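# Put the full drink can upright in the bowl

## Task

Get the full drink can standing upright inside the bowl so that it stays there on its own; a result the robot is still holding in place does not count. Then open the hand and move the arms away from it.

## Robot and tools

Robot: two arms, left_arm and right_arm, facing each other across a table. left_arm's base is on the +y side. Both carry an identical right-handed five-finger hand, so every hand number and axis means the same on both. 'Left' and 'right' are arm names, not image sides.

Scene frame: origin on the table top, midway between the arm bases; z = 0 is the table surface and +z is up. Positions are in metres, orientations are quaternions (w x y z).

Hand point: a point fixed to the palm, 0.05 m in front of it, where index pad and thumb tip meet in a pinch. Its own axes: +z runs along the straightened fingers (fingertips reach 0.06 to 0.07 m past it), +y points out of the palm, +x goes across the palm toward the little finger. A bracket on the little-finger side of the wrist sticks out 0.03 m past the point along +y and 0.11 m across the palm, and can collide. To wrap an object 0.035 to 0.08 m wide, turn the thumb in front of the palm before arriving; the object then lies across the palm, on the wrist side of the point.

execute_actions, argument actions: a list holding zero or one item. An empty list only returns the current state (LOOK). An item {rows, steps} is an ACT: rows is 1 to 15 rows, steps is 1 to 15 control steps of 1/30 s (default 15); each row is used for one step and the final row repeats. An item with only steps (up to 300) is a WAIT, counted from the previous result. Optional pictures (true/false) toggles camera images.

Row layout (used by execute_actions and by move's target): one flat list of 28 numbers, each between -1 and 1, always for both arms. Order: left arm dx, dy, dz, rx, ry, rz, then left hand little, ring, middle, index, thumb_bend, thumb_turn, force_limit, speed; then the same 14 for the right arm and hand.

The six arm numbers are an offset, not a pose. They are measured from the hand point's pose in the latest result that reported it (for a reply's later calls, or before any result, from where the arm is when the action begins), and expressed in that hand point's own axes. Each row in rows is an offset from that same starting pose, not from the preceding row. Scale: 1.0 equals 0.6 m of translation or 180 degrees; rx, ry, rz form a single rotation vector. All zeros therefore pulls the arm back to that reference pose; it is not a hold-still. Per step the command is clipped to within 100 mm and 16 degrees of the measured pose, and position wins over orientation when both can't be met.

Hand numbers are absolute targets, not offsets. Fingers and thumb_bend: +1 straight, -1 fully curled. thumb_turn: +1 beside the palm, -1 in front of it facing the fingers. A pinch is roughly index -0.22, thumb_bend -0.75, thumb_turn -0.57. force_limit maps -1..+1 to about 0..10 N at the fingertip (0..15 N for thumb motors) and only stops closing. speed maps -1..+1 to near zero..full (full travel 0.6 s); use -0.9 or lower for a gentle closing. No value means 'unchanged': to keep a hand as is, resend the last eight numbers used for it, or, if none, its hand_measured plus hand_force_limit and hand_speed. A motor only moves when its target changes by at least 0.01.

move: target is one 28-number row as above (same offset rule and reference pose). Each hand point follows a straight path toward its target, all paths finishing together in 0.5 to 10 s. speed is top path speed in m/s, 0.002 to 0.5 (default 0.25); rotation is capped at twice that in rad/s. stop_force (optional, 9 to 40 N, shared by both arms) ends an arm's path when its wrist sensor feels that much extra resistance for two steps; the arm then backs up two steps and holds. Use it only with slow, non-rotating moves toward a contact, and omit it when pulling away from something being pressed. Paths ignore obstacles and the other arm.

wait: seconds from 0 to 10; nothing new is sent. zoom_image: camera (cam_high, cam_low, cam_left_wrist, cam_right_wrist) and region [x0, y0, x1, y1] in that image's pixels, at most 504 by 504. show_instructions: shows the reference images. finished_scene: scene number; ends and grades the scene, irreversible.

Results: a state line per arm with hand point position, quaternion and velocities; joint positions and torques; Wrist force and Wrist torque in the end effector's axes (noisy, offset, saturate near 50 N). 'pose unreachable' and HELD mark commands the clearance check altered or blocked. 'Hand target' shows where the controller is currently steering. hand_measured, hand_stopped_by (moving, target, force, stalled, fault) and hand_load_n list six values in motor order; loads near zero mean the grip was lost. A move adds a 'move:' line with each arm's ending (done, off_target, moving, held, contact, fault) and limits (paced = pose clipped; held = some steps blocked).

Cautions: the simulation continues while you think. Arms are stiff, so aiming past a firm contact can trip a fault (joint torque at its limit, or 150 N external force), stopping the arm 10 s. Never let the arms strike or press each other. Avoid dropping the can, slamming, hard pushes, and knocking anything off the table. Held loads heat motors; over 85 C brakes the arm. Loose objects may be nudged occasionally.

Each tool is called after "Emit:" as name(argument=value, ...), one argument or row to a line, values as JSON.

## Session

Emit:
execute_actions(
  actions=[],
)

Scene clock: 0.00 s of 4800.00 s.
left_arm: end_effector_position=(+0.3108, +0.4002, +0.4894) hand_measured=(+1.000, +1.000, +1.000, +1.000, +1.000, +1.000) hand_load_n=(+0.0, +0.0, +0.0, +0.0, +0.0, +0.0) hand_stopped_by=(target, target, target, target, target, target) hand_force_limit=0.00 hand_speed=-0.80 end_effector_quat_wxyz=(+0.011, +0.419, +0.908, +0.007) end_effector_velocity=(+0.000, +0.000, -0.000) end_effector_angular_velocity=(+0.004, +0.001, +0.000) | right_arm: end_effector_position=(+0.1613, -0.3044, +0.4742) hand_measured=(+1.000, +1.000, +1.000, +1.000, +1.000, +1.000) hand_load_n=(+0.0, +0.0, +0.0, +0.0, +0.0, +0.0) hand_stopped_by=(target, target, target, target, target, target) hand_force_limit=0.00 hand_speed=-0.80 end_effector_quat_wxyz=(-0.021, -0.333, +0.943, -0.001) end_effector_velocity=(+0.001, +0.000, -0.001) end_effector_angular_velocity=(-0.001, +0.003, +0.000)
Joint positions: left_arm=[ 0.543 -1.75   1.336  1.979  1.545 -1.9  ] | right_arm=[-1.191 -1.694  1.34   1.968  1.572 -1.913]
Joint velocities: left_arm=[0.001 0.001 0.001 0.001 0.    0.001] | right_arm=[-0.     0.002  0.     0.    -0.    -0.   ]
Joint torques (N m, as the arm reports them, + toward a larger angle): no reading
Wrist force (N, on the end effector, along its own x y z axes, offset not removed): no reading
Wrist torque (N m, same axes, about the end effector's origin, offset not removed): no reading
Hand target (left_arm): +0.311, +0.400, +0.489; +0.011, +0.419, +0.908, +0.007
Hand target (right_arm): +0.161, -0.304, +0.474; -0.021, -0.333, +0.943, -0.001

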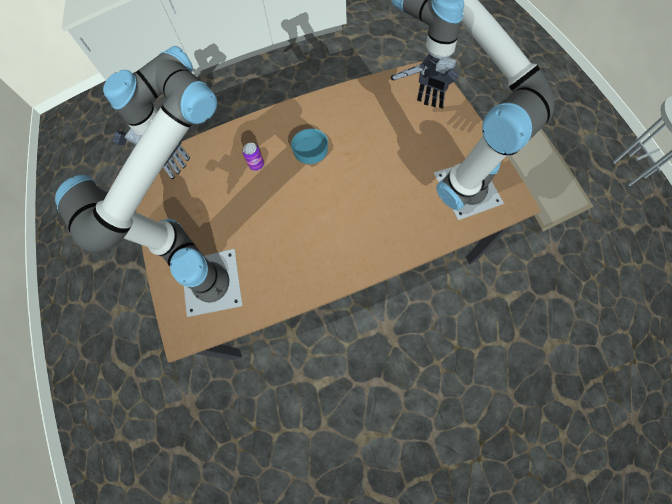

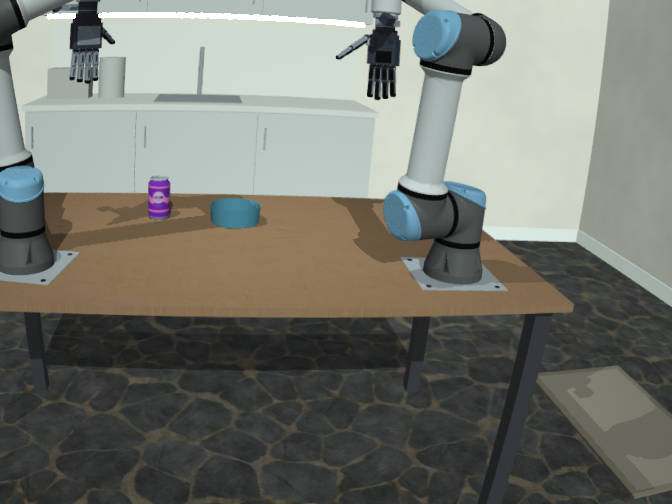

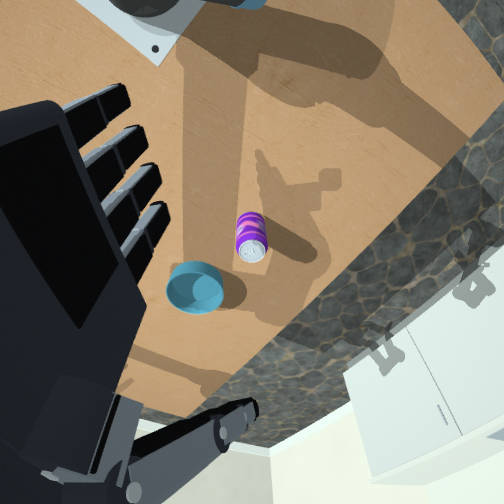

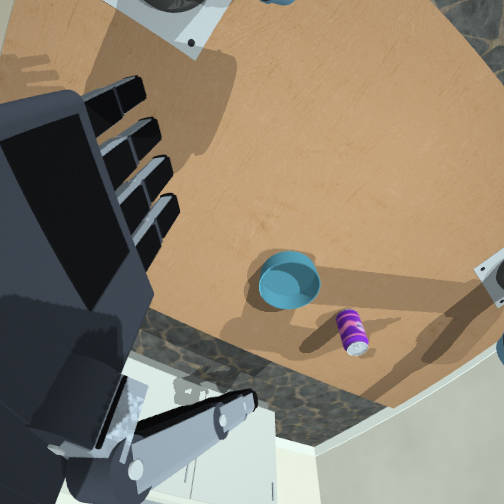

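Emit:
move(
  target=[-0.272,0.062,0.317,0,0,-0.775,1,1,1,1,1,-1,0,0,0,0,0,0,0,0,1,1,1,1,1,1,0,-0.8],
  speed=0.35,
)

Emit:
move(
  target=[0,0,0.233,0,0.5,0,1,1,1,1,1,-1,0,0,0,0,0,0,0,0,1,1,1,1,1,1,0,-0.8],
  speed=0.25,
)

Scene clock: 11.23 s of 4800.00 s.
left_arm: end_effector_position=(+0.4496, +0.3013, +0.3017) hand_measured=(+1.000, +1.000, +1.000, +1.000, +1.000, -1.000) hand_load_n=(+0.0, +0.0, +0.0, +0.0, +0.0, +0.0) hand_stopped_by=(target, target, target, target, target, target) hand_force_limit=0.00 hand_speed=0.00 end_effector_quat_wxyz=(-0.011, +0.706, -0.708, +0.007) end_effector_velocity=(+0.001, -0.001, -0.001) end_effector_angular_velocity=(-0.000, -0.001, +0.012) | right_arm: end_effector_position=(+0.1613, -0.3044, +0.4742) hand_measured=(+1.000, +1.000, +1.000, +1.000, +1.000, +1.000) hand_load_n=(+0.0, +0.0, +0.0, +0.0, +0.0, +0.0) hand_stopped_by=(target, target, target, target, target, target) hand_force_limit=0.00 hand_speed=-0.80 end_effector_quat_wxyz=(-0.021, -0.333, +0.943, -0.001) end_effector_velocity=(+0.000, +0.000, -0.000) end_effector_angular_velocity=(-0.000, +0.001, -0.000)
Joint positions: left_arm=[ 0.998 -1.069  1.02   1.605  1.55  -3.879] | right_arm=[-1.191 -1.694  1.34   1.968  1.572 -1.913]
Joint velocities: left_arm=[ 0.     0.003 -0.002 -0.002 -0.    -0.011] | right_arm=[ 0.     0.001  0.     0.    -0.     0.   ]
Joint torques (N m, as the arm reports them, + toward a larger angle): left_arm=[  8.16 -27.39 -28.19  -0.32  -2.96  -2.13] | right_arm=[  1.11 -11.42 -17.25   2.42   0.29   0.28]
Wrist force (N, on the end effector, along its own x y z axes, offset not removed): left_arm=[-1.7 0.8 -1.0] | right_arm=[1.2 -1.9 0.5]
Wrist torque (N m, same axes, about the end effector's origin, offset not removed): left_arm=[0.13 0.11 -0.01] | right_arm=[-0.38 -0.25 0.10]
Hand target (left_arm): +0.450, +0.301, +0.302; -0.011, +0.707, -0.707, +0.007
Hand target (right_arm): +0.161, -0.304, +0.474; -0.021, -0.333, +0.943, -0.001
Off the commanded pose (left_arm): 0.001 m, 0 deg.
Off the commanded pose (right_arm): 0.000 m, 0 deg.
After step 90, 4.17 s passed at rest.
move: done

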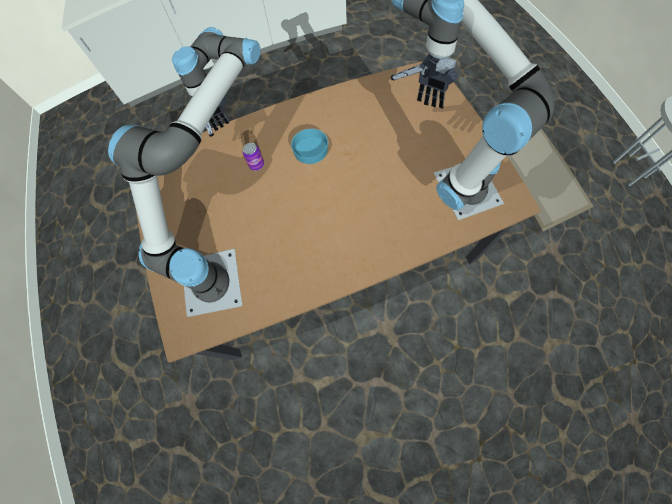

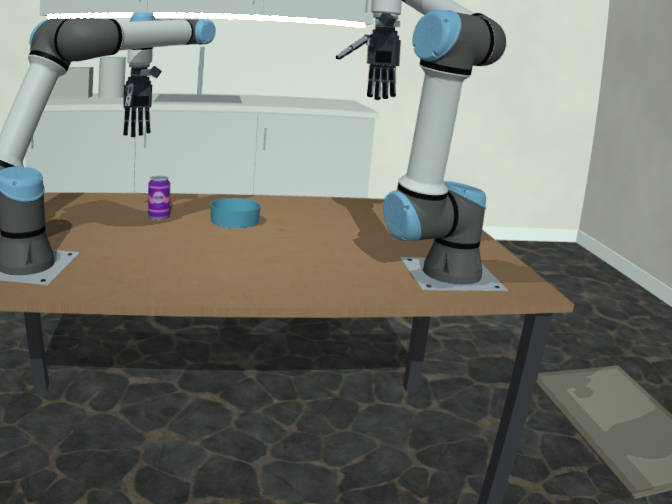

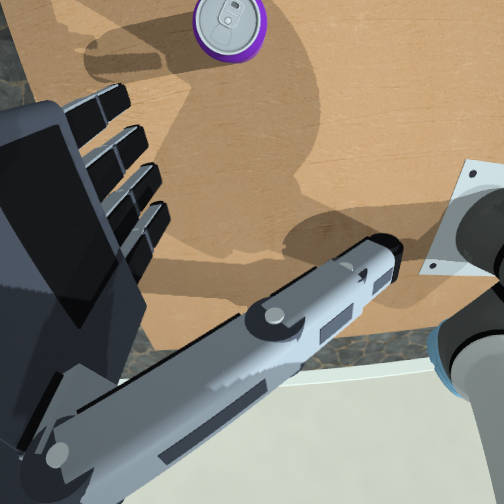

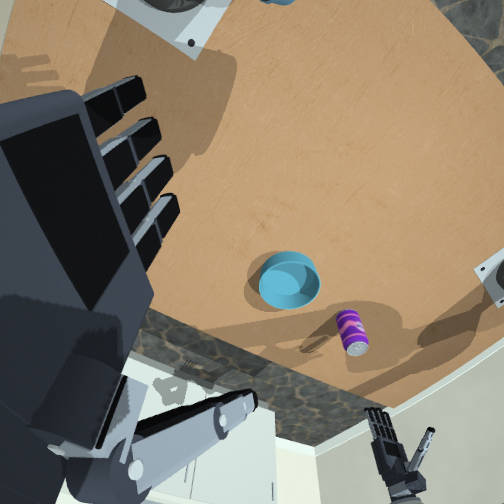

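Scene clock: 15.53 s of 4800.00 s.
left_arm: end_effector_position=(+0.4531, +0.3017, +0.1621) hand_measured=(+1.000, +1.000, +1.000, +1.000, +1.000, -1.000) hand_load_n=(+0.0, +0.0, +0.0, +0.0, +0.0, +0.0) hand_stopped_by=(target, target, target, target, target, target) hand_force_limit=0.00 hand_speed=0.00 end_effector_quat_wxyz=(+0.492, +0.495, -0.508, +0.504) end_effector_velocity=(+0.001, +0.000, -0.000) end_effector_angular_velocity=(-0.026, -0.000, +0.007) | right_arm: end_effector_position=(+0.1613, -0.3044, +0.4742) hand_measured=(+1.000, +1.000, +1.000, +1.000, +1.000, +1.000) hand_load_n=(+0.0, +0.0, +0.0, +0.0, +0.0, +0.0) hand_stopped_by=(target, target, target, target, target, target) hand_force_limit=0.00 hand_speed=-0.80 end_effector_quat_wxyz=(-0.021, -0.333, +0.943, -0.001) end_effector_velocity=(+0.000, -0.000, -0.000) end_effector_angular_velocity=(-0.001, +0.002, -0.000)
Joint positions: left_arm=[ 1.548 -1.186  1.912 -0.684  2.952 -4.646] | right_arm=[-1.191 -1.694  1.34   1.968  1.572 -1.913]
Joint velocities: left_arm=[ 0.003 -0.017  0.047 -0.166 -0.003 -0.134] | right_arm=[0.    0.001 0.    0.001 0.    0.   ]
Joint torques (N m, as the arm reports them, + toward a larger angle): left_arm=[  5.98 -37.15  -2.43  -2.85  -3.46  -1.78] | right_arm=[  2.26  -9.99 -16.57   2.61   0.15   0.31]
Wrist force (N, on the end effector, along its own x y z axes, offset not removed): left_arm=[-2.7 0.0 -1.1] | right_arm=[-0.7 -1.8 -2.0]
Wrist torque (N m, same axes, about the end effector's origin, offset not removed): left_arm=[0.08 0.45 0.04] | right_arm=[-0.17 0.12 -0.02]
Hand target (left_arm): +0.453, +0.302, +0.162; +0.493, +0.495, -0.507, +0.505
Hand target (right_arm): +0.161, -0.304, +0.474; -0.021, -0.333, +0.943, -0.001
Off the commanded pose (left_arm): 0.000 m, 0 deg.
Off the commanded pose (right_arm): 0.000 m, 0 deg.
move: done

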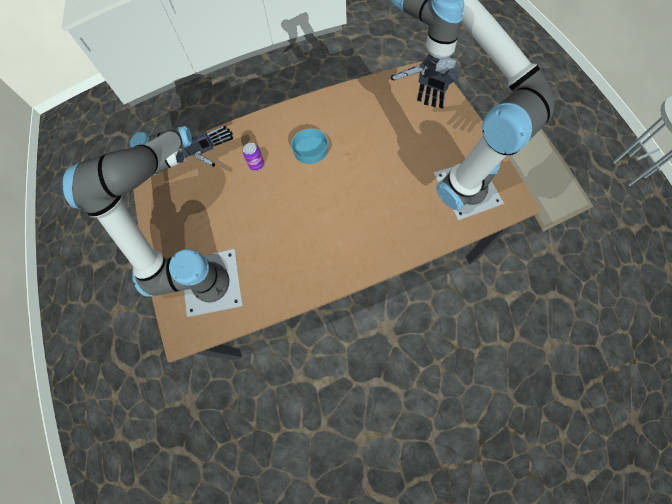

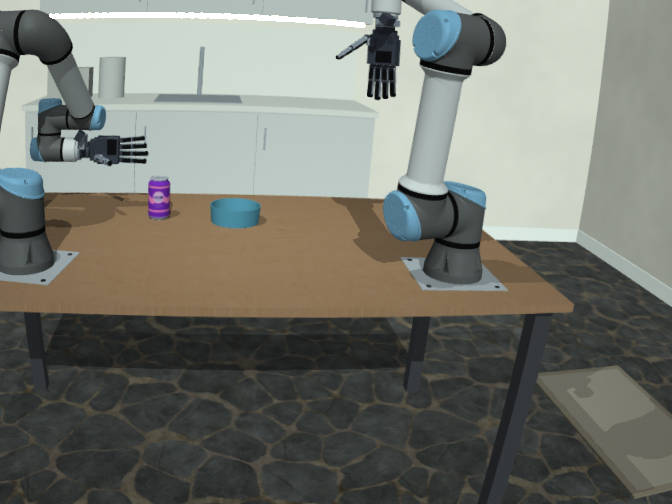

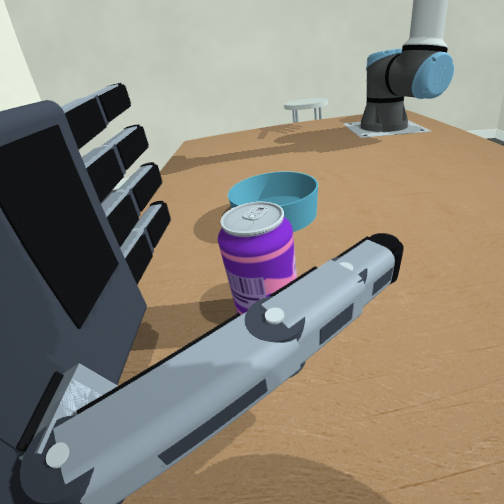

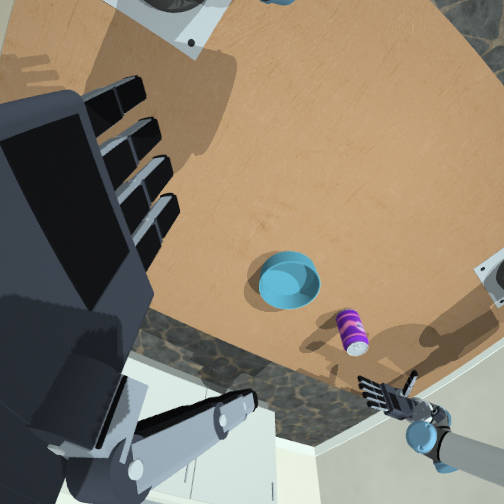

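Emit:
move(
  target=[-0.135,0.022,0.115,0,0,-0.008,1,1,1,1,1,-1,0,0,0,0,0,0,0,0,1,1,1,1,1,1,0,-0.8],
  speed=0.08,
)

Scene clock: 18.17 s of 4800.00 s.
left_arm: end_effector_position=(+0.4486, +0.2763, +0.1316) hand_measured=(+1.000, +1.000, +1.000, +1.000, +1.000, -1.000) hand_load_n=(+0.0, +0.0, +0.0, +0.0, +0.0, +0.0) hand_stopped_by=(target, target, target, target, target, target) hand_force_limit=0.00 hand_speed=0.00 end_effector_quat_wxyz=(+0.495, +0.498, -0.506, +0.502) end_effector_velocity=(-0.000, +0.000, -0.001) end_effector_angular_velocity=(+0.000, +0.002, +0.000) | right_arm: end_effector_position=(+0.1613, -0.3044, +0.4742) hand_measured=(+1.000, +1.000, +1.000, +1.000, +1.000, +1.000) hand_load_n=(+0.0, +0.0, +0.0, +0.0, +0.0, +0.0) hand_stopped_by=(target, target, target, target, target, target) hand_force_limit=0.00 hand_speed=-0.80 end_effector_quat_wxyz=(-0.021, -0.333, +0.943, -0.001) end_effector_velocity=(+0.000, +0.000, -0.000) end_effector_angular_velocity=(-0.000, +0.000, +0.001)
Joint positions: left_arm=[ 1.49  -1.145  1.957 -0.782  2.895 -4.668] | right_arm=[-1.191 -1.694  1.34   1.968  1.572 -1.913]
Joint velocities: left_arm=[ 0.001  0.001  0.     0.     0.    -0.   ] | right_arm=[ 0.     0.001  0.    -0.     0.    -0.001]
Joint torques (N m, as the arm reports them, + toward a larger angle): left_arm=[  6.36 -37.36 -25.34   2.24   2.25   0.66] | right_arm=[ -0.08  -9.33 -17.72   2.32   0.28  -0.11]
Wrist force (N, on the end effector, along its own x y z axes, offset not removed): left_arm=[-0.9 1.2 -3.6] | right_arm=[0.5 0.8 0.4]
Wrist torque (N m, same axes, about the end effector's origin, offset not removed): left_arm=[0.35 0.22 0.01] | right_arm=[-0.07 -0.10 0.02]
Hand target (left_arm): +0.449, +0.276, +0.132; +0.495, +0.498, -0.506, +0.502
Hand target (right_arm): +0.161, -0.304, +0.474; -0.021, -0.333, +0.943, -0.001
Off the commanded pose (left_arm): 0.067 m, 1 deg.
Off the commanded pose (right_arm): 0.000 m, 0 deg.
move: held (left_arm); limits=held; held on 28 of 48 steps (left_arm), including the last (left_arm)
pose unreachable (left arm): on one or more control steps of this call this arm could not follow its commanded pose, so it was not sent that pose on those steps. On the call's last step it was still not sent that pose. It may still have moved: this result reports where it is.
cause: the commanded pose would bring two parts of the arm too close to each other (joints 4 (wrist 1) to 6 (wrist 3) lie between them).

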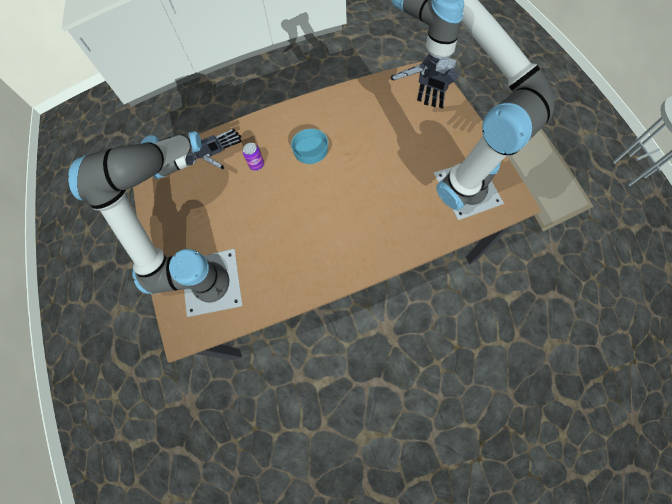

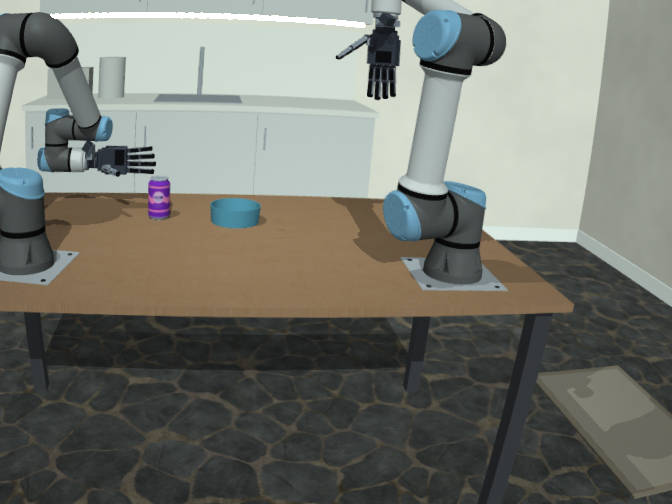

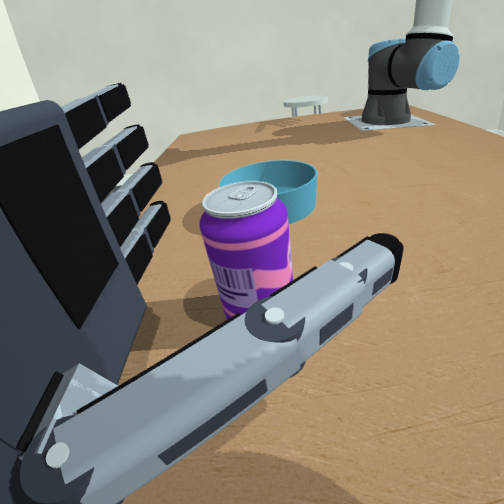

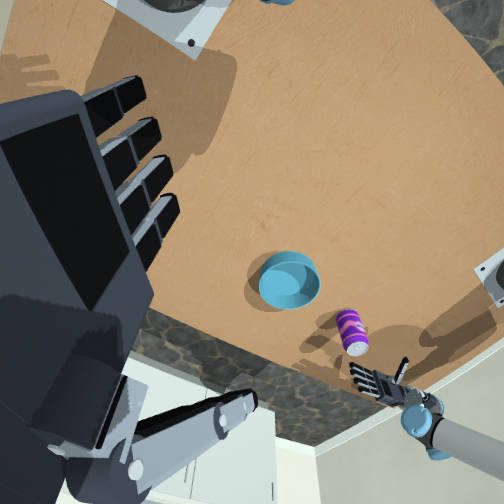

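Emit:
move(
  target=[0.097,0.045,0.10,0.222,0,-0.005,1,1,1,1,1,-1,0,0,0,0,0,0,0,0,1,1,1,1,1,1,0,-0.8],
  speed=0.12,
)

Scene clock: 22.73 s of 4800.00 s.
left_arm: end_effector_position=(+0.4487, +0.2763, +0.1317) hand_measured=(+1.000, +1.000, +1.000, +1.000, +1.000, -1.000) hand_load_n=(+0.0, +0.0, +0.0, +0.0, +0.0, +0.0) hand_stopped_by=(target, target, target, target, target, target) hand_force_limit=0.00 hand_speed=0.00 end_effector_quat_wxyz=(+0.495, +0.498, -0.506, +0.502) end_effector_velocity=(+0.000, +0.001, +0.000) end_effector_angular_velocity=(-0.000, -0.001, +0.001) | right_arm: end_effector_position=(+0.1613, -0.3044, +0.4742) hand_measured=(+1.000, +1.000, +1.000, +1.000, +1.000, +1.000) hand_load_n=(+0.0, +0.0, +0.0, +0.0, +0.0, +0.0) hand_stopped_by=(target, target, target, target, target, target) hand_force_limit=0.00 hand_speed=-0.80 end_effector_quat_wxyz=(-0.021, -0.333, +0.943, -0.001) end_effector_velocity=(+0.001, +0.000, -0.000) end_effector_angular_velocity=(-0.001, +0.002, +0.000)
Joint positions: left_arm=[ 1.49  -1.145  1.957 -0.782  2.895 -4.668] | right_arm=[-1.191 -1.694  1.34   1.968  1.572 -1.913]
Joint velocities: left_arm=[ 0.001 -0.001 -0.    -0.     0.     0.   ] | right_arm=[-0.     0.002 -0.001  0.001  0.    -0.   ]
Joint torques (N m, as the arm reports them, + toward a larger angle): left_arm=[  5.86 -30.82 -22.69   2.28   0.96   1.18] | right_arm=[  1.94  -9.96 -18.1    2.36   0.28  -0.11]
Wrist force (N, on the end effector, along its own x y z axes, offset not removed): left_arm=[-4.3 4.2 -0.4] | right_arm=[1.1 -0.4 0.5]
Wrist torque (N m, same axes, about the end effector's origin, offset not removed): left_arm=[0.60 0.61 0.02] | right_arm=[-0.29 -0.11 0.10]
Hand target (left_arm): +0.449, +0.276, +0.132; +0.495, +0.498, -0.506, +0.502
Hand target (right_arm): +0.161, -0.304, +0.474; -0.021, -0.333, +0.943, -0.001
Off the commanded pose (left_arm): 0.088 m, 40 deg; orientation clipped at the last step of the last action.
Off the commanded pose (right_arm): 0.000 m, 0 deg.
move: held (left_arm); limits=paced,held; held on 93 of 95 steps (left_arm), including the last (left_arm)
pose unreachable (left arm): on one or more control steps of this call this arm could not follow its commanded pose, so it was not sent that pose on those steps. On the call's last step it was still not sent that pose. It may still have moved: this result reports where it is.
cause: the commanded pose would bring two parts of the arm too close to each other (joints 4 (wrist 1) to 6 (wrist 3) lie between them).

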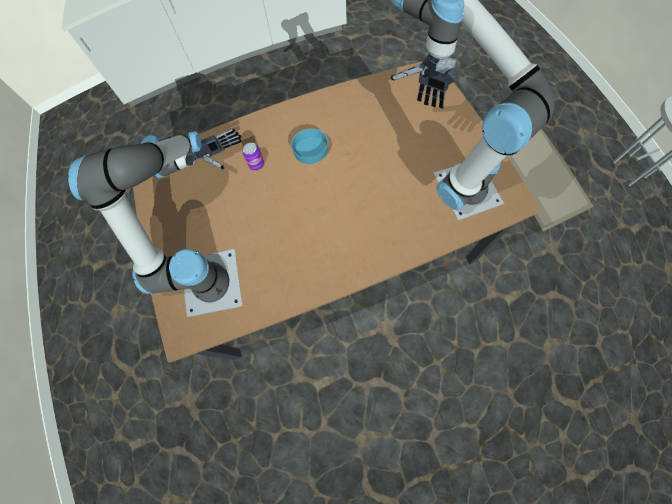

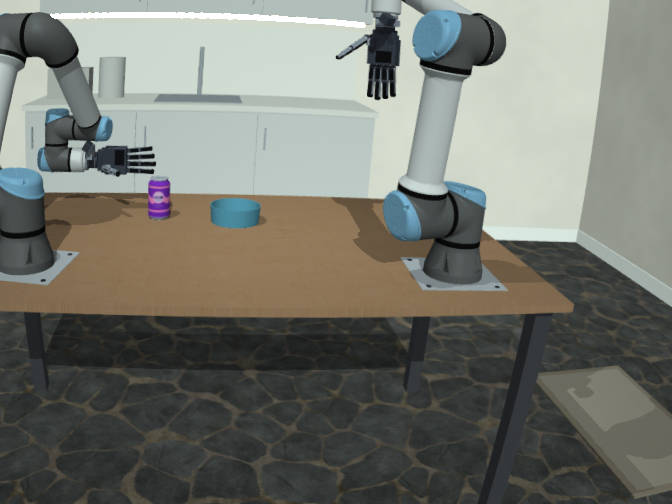

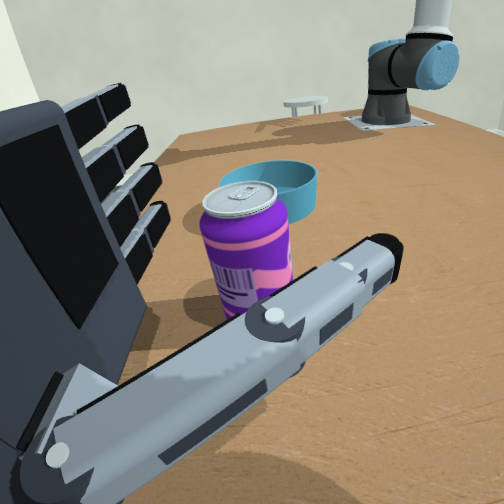

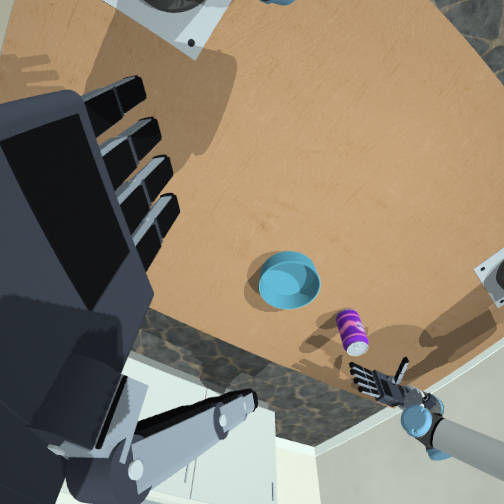

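Emit:
move(
  target=[0.22,0,-0.04,0,-0.333,0,1,1,1,1,1,-1,0,0,0,0,0,0,0,0,1,1,1,1,1,1,0,-0.8],
  speed=0.25,
)

Emit:
move(
  target=[0,0,0,0.125,0,-0.217,1,1,1,1,1,-1,0,0,0,0,0,0,0,0,1,1,1,1,1,1,0,-0.8],
  speed=0.25,
)

Emit:
move(
  target=[0,0,0,0,0.333,0,1,1,1,1,1,-1,0,0,0,0,0,0,0,0,1,1,1,1,1,1,0,-0.8],
  speed=0.25,
)

Scene clock: 31.87 s of 4800.00 s.
left_arm: end_effector_position=(+0.4452, +0.3008, +0.2629) hand_measured=(+1.000, +1.000, +1.000, +1.000, +1.000, -1.000) hand_load_n=(+0.0, +0.0, +0.0, +0.0, +0.0, +0.0) hand_stopped_by=(target, target, target, target, target, target) hand_force_limit=0.00 hand_speed=0.00 end_effector_quat_wxyz=(+0.288, +0.657, -0.603, +0.349) end_effector_velocity=(+0.000, -0.000, +0.002) end_effector_angular_velocity=(+0.204, +0.010, -0.033) | right_arm: end_effector_position=(+0.1613, -0.3044, +0.4742) hand_measured=(+1.000, +1.000, +1.000, +1.000, +1.000, +1.000) hand_load_n=(+0.0, +0.0, +0.0, +0.0, +0.0, +0.0) hand_stopped_by=(target, target, target, target, target, target) hand_force_limit=0.00 hand_speed=-0.80 end_effector_quat_wxyz=(-0.021, -0.333, +0.943, -0.001) end_effector_velocity=(+0.000, +0.000, -0.000) end_effector_angular_velocity=(-0.000, +0.000, +0.000)
Joint positions: left_arm=[ 1.385 -1.308  1.516  0.791  2.362 -3.825] | right_arm=[-1.191 -1.694  1.34   1.968  1.572 -1.913]
Joint velocities: left_arm=[-0.077  0.028 -0.108  0.225 -0.182  0.092] | right_arm=[ 0.     0.001 -0.001 -0.     0.    -0.   ]
Joint torques (N m, as the arm reports them, + toward a larger angle): left_arm=[ -7.96 -16.86 -30.93   4.68  -2.85   1.38] | right_arm=[  0.12 -10.9  -17.93   2.58   0.16   0.14]
Wrist force (N, on the end effector, along its own x y z axes, offset not removed): left_arm=[-3.7 3.0 -1.0] | right_arm=[0.7 -1.8 -2.8]
Wrist torque (N m, same axes, about the end effector's origin, offset not removed): left_arm=[0.34 0.58 -0.11] | right_arm=[-0.27 0.03 -0.06]
Hand target (left_arm): +0.445, +0.301, +0.263; +0.279, +0.660, -0.609, +0.339
Hand target (right_arm): +0.161, -0.304, +0.474; -0.021, -0.333, +0.943, -0.001
Off the commanded pose (left_arm): 0.002 m, 25 deg; orientation clipped at the last step of the last action.
Off the commanded pose (right_arm): 0.000 m, 0 deg.
move: moving (left_arm; no rest 5 s after the path's end); limits=paced

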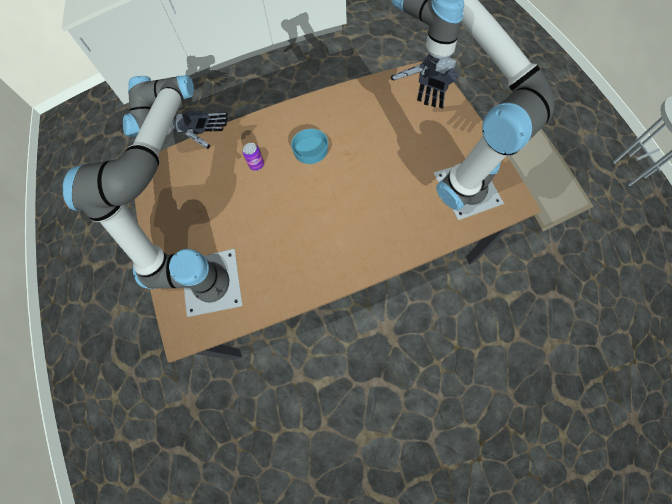

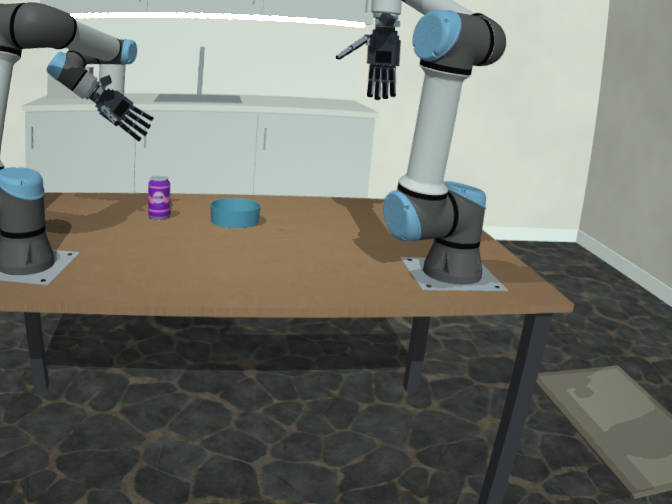

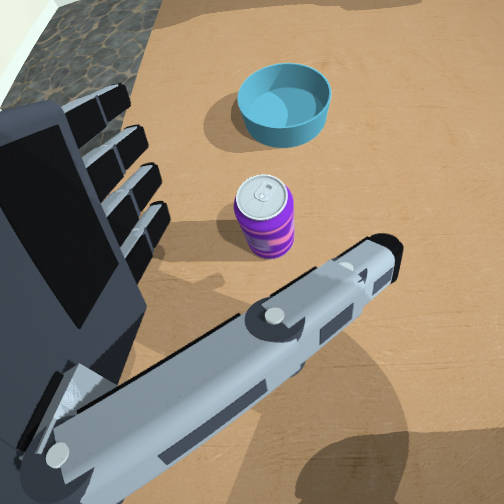

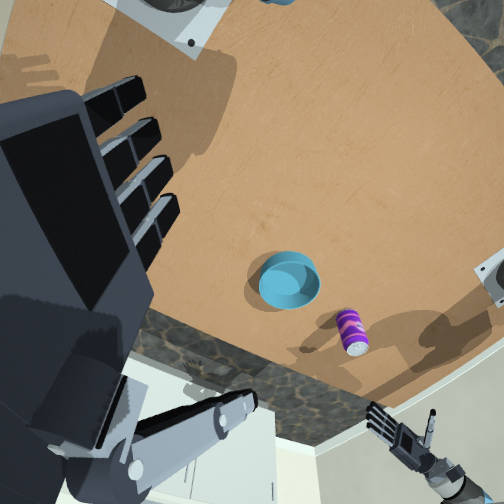

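Scene clock: 35.37 s of 4800.00 s.
left_arm: end_effector_position=(+0.4466, +0.2997, +0.2639) hand_measured=(+1.000, +1.000, +1.000, +1.000, +1.000, -1.000) hand_load_n=(+0.0, +0.0, +0.0, +0.0, +0.0, +0.0) hand_stopped_by=(target, target, target, target, target, target) hand_force_limit=0.00 hand_speed=0.00 end_effector_quat_wxyz=(+0.156, +0.884, -0.337, +0.283) end_effector_velocity=(-0.000, -0.000, +0.000) end_effector_angular_velocity=(+0.000, -0.001, +0.014) | right_arm: end_effector_position=(+0.1613, -0.3044, +0.4742) hand_measured=(+1.000, +1.000, +1.000, +1.000, +1.000, +1.000) hand_load_n=(+0.0, +0.0, +0.0, +0.0, +0.0, +0.0) hand_stopped_by=(target, target, target, target, target, target) hand_force_limit=0.00 hand_speed=-0.80 end_effector_quat_wxyz=(-0.021, -0.333, +0.943, -0.001) end_effector_velocity=(-0.001, -0.000, +0.000) end_effector_angular_velocity=(+0.000, -0.001, +0.000)
Joint positions: left_arm=[ 1.197 -1.495  1.628  0.806  1.768 -4.591] | right_arm=[-1.191 -1.694  1.34   1.968  1.572 -1.913]
Joint velocities: left_arm=[-0.006 -0.006  0.005 -0.003 -0.012 -0.016] | right_arm=[ 0.    -0.001  0.     0.     0.    -0.   ]
Joint torques (N m, as the arm reports them, + toward a larger angle): left_arm=[ -8.38 -27.33  -4.95  -1.53  -2.91  -1.93] | right_arm=[  0.76  -9.94 -17.63   2.36   0.26   0.04]
Wrist force (N, on the end effector, along its own x y z axes, offset not removed): left_arm=[1.6 5.1 0.0] | right_arm=[4.5 -1.6 0.6]
Wrist torque (N m, same axes, about the end effector's origin, offset not removed): left_arm=[0.80 -0.20 0.15] | right_arm=[-0.33 -0.73 0.11]
Hand target (left_arm): +0.447, +0.300, +0.264; +0.155, +0.885, -0.336, +0.283
Hand target (right_arm): +0.161, -0.304, +0.474; -0.021, -0.333, +0.943, -0.001
Off the commanded pose (left_arm): 0.000 m, 0 deg.
Off the commanded pose (right_arm): 0.000 m, 0 deg.
move: done

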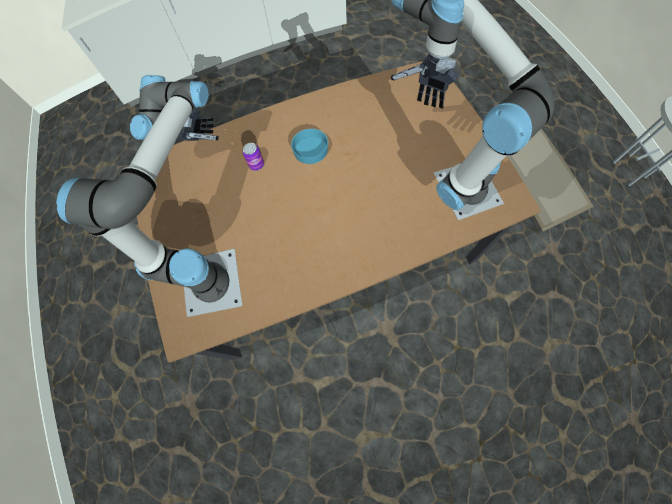

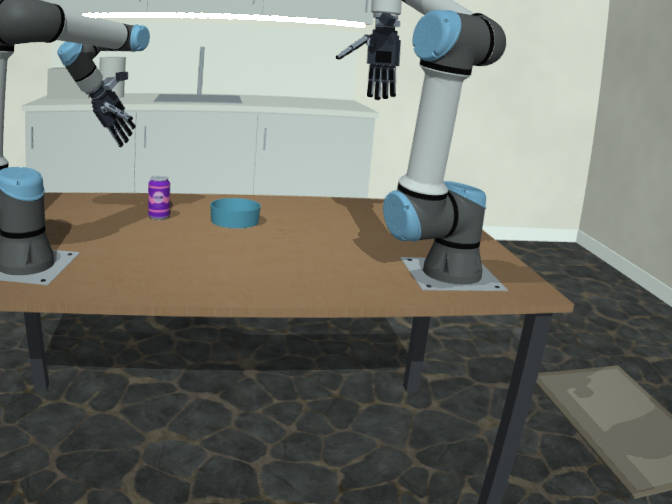

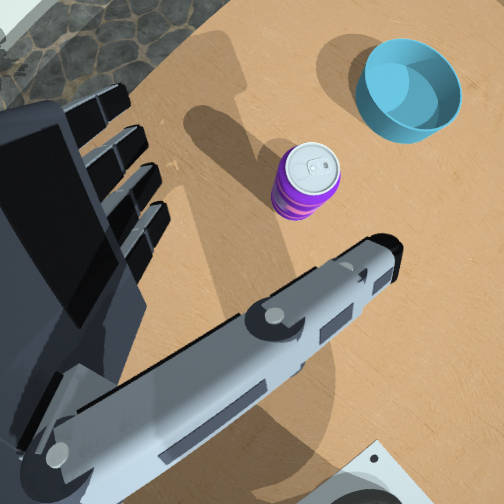

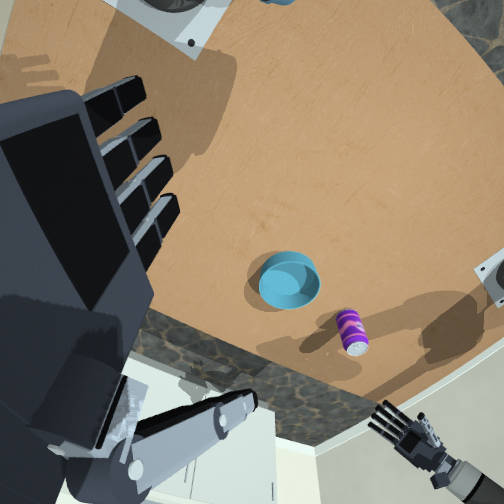

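Scene clock: 38.00 s of 4800.00 s.
left_arm: end_effector_position=(+0.4465, +0.2998, +0.2643) hand_measured=(+1.000, +1.000, +1.000, +1.000, +1.000, -1.000) hand_load_n=(+0.0, +0.0, +0.0, +0.0, +0.0, +0.0) hand_stopped_by=(target, target, target, target, target, target) hand_force_limit=0.00 hand_speed=0.00 end_effector_quat_wxyz=(+0.303, +0.625, -0.213, +0.687) end_effector_velocity=(+0.000, -0.000, -0.001) end_effector_angular_velocity=(-0.010, -0.009, +0.001) | right_arm: end_effector_position=(+0.1613, -0.3044, +0.4742) hand_measured=(+1.000, +1.000, +1.000, +1.000, +1.000, +1.000) hand_load_n=(+0.0, +0.0, +0.0, +0.0, +0.0, +0.0) hand_stopped_by=(target, target, target, target, target, target) hand_force_limit=0.00 hand_speed=-0.80 end_effector_quat_wxyz=(-0.021, -0.333, +0.943, -0.001) end_effector_velocity=(+0.000, +0.000, -0.000) end_effector_angular_velocity=(-0.000, -0.001, +0.000)
Joint positions: left_arm=[ 1.234 -1.863  2.437 -0.704  1.809 -4.831] | right_arm=[-1.191 -1.694  1.34   1.968  1.572 -1.913]
Joint velocities: left_arm=[-0.002  0.006  0.01  -0.03  -0.003 -0.004] | right_arm=[-0.     0.     0.    -0.001  0.    -0.   ]
Joint torques (N m, as the arm reports them, + toward a larger angle): left_arm=[-7.11  4.   -5.77 -4.7  -3.13 -1.46] | right_arm=[  0.42 -10.   -17.25   2.36   0.19   0.25]
Wrist force (N, on the end effector, along its own x y z axes, offset not removed): left_arm=[0.6 4.4 -0.1] | right_arm=[1.2 0.0 -0.1]
Wrist torque (N m, same axes, about the end effector's origin, offset not removed): left_arm=[0.52 0.00 0.26] | right_arm=[-0.11 -0.17 0.00]
Hand target (left_arm): +0.447, +0.300, +0.264; +0.303, +0.625, -0.213, +0.687
Hand target (right_arm): +0.161, -0.304, +0.474; -0.021, -0.333, +0.943, -0.001
Off the commanded pose (left_arm): 0.000 m, 0 deg.
Off the commanded pose (right_arm): 0.000 m, 0 deg.
move: done

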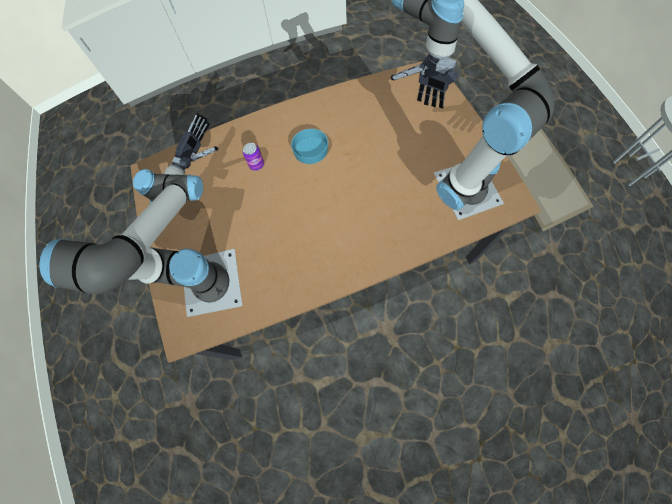

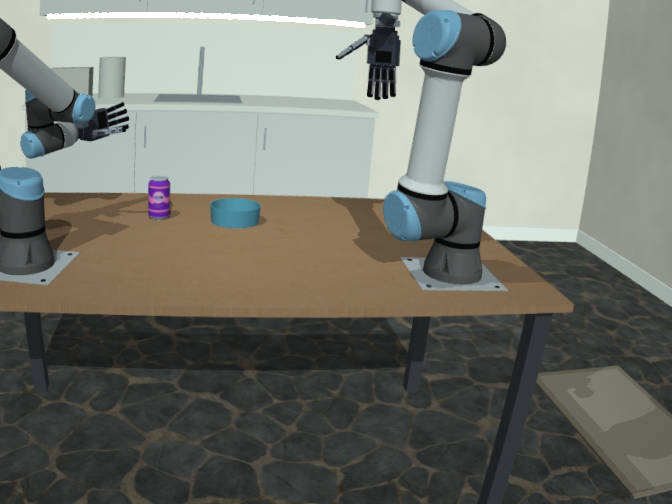

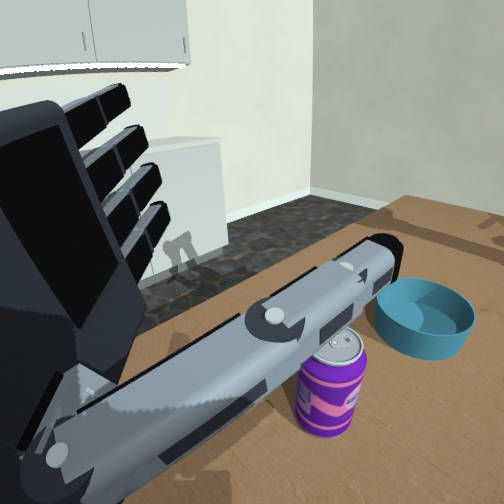

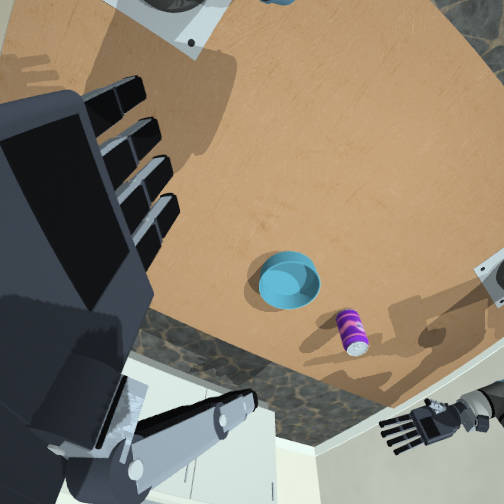

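Emit:
move(
  target=[-0.173,0.115,0.038,0,-0.041,0.027,1,1,1,1,1,-1,0,0,0,0,0,0,0,0,1,1,1,1,1,1,0,-0.8],
  speed=0.12,
)

Scene clock: 41.33 s of 4800.00 s.
left_arm: end_effector_position=(+0.4193, +0.2190, +0.1707) hand_measured=(+1.000, +1.000, +1.000, +1.000, +1.000, -1.000) hand_load_n=(+0.0, +0.0, +0.0, +0.0, +0.0, +0.0) hand_stopped_by=(target, target, target, target, target, target) hand_force_limit=0.00 hand_speed=0.00 end_effector_quat_wxyz=(+0.259, +0.659, -0.259, +0.657) end_effector_velocity=(-0.000, -0.000, -0.002) end_effector_angular_velocity=(+0.003, +0.002, +0.003) | right_arm: end_effector_position=(+0.1613, -0.3044, +0.4742) hand_measured=(+1.000, +1.000, +1.000, +1.000, +1.000, +1.000) hand_load_n=(+0.0, +0.0, +0.0, +0.0, +0.0, +0.0) hand_stopped_by=(target, target, target, target, target, target) hand_force_limit=0.00 hand_speed=-0.80 end_effector_quat_wxyz=(-0.021, -0.333, +0.943, -0.001) end_effector_velocity=(-0.000, -0.000, +0.000) end_effector_angular_velocity=(-0.000, +0.001, -0.001)
Joint positions: left_arm=[ 0.85  -1.745  2.539 -0.792  1.433 -4.714] | right_arm=[-1.191 -1.694  1.34   1.968  1.572 -1.913]
Joint velocities: left_arm=[-0.006  0.004  0.003 -0.004 -0.009  0.   ] | right_arm=[-0.    -0.001 -0.     0.002  0.     0.001]
Joint torques (N m, as the arm reports them, + toward a larger angle): left_arm=[-6.5   0.79 -2.41 -3.88 -2.72  1.3 ] | right_arm=[  1.32  -9.79 -16.67   2.46   0.49   0.36]
Wrist force (N, on the end effector, along its own x y z axes, offset not removed): left_arm=[0.0 -0.9 -3.6] | right_arm=[1.2 -1.9 0.2]
Wrist torque (N m, same axes, about the end effector's origin, offset not removed): left_arm=[0.15 0.18 -0.10] | right_arm=[-0.46 -0.17 -0.02]
Hand target (left_arm): +0.419, +0.219, +0.171; +0.259, +0.659, -0.259, +0.657
Hand target (right_arm): +0.161, -0.304, +0.474; -0.021, -0.333, +0.943, -0.001
Off the commanded pose (left_arm): 0.000 m, 0 deg.
Off the commanded pose (right_arm): 0.000 m, 0 deg.
move: done

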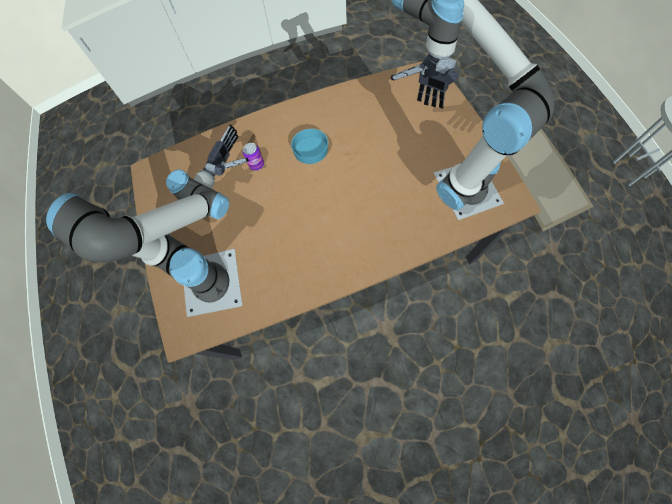

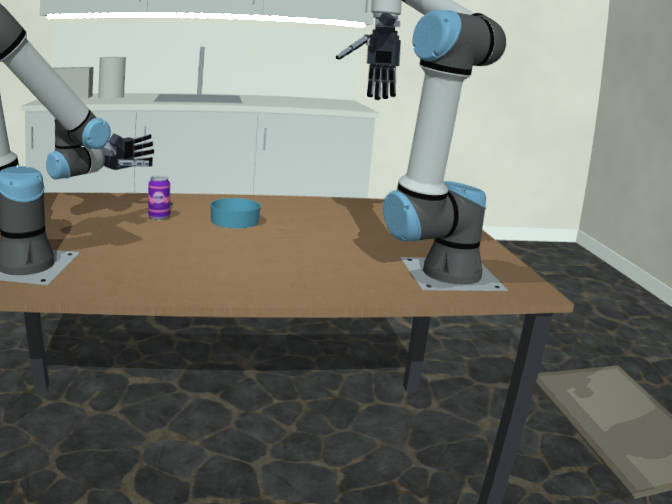

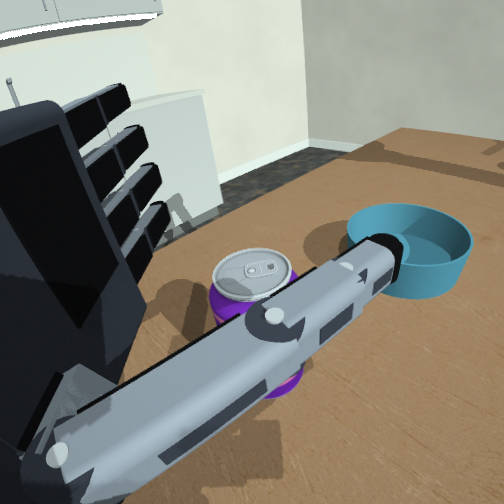

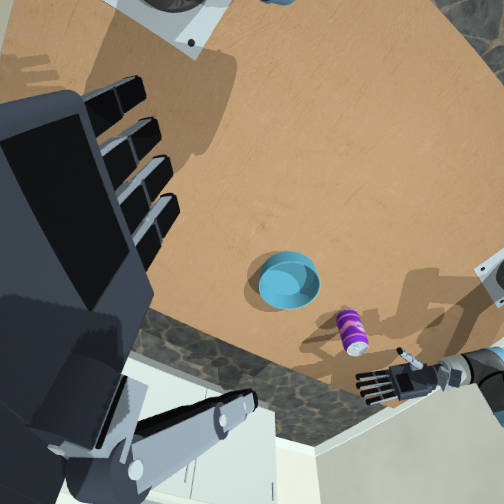

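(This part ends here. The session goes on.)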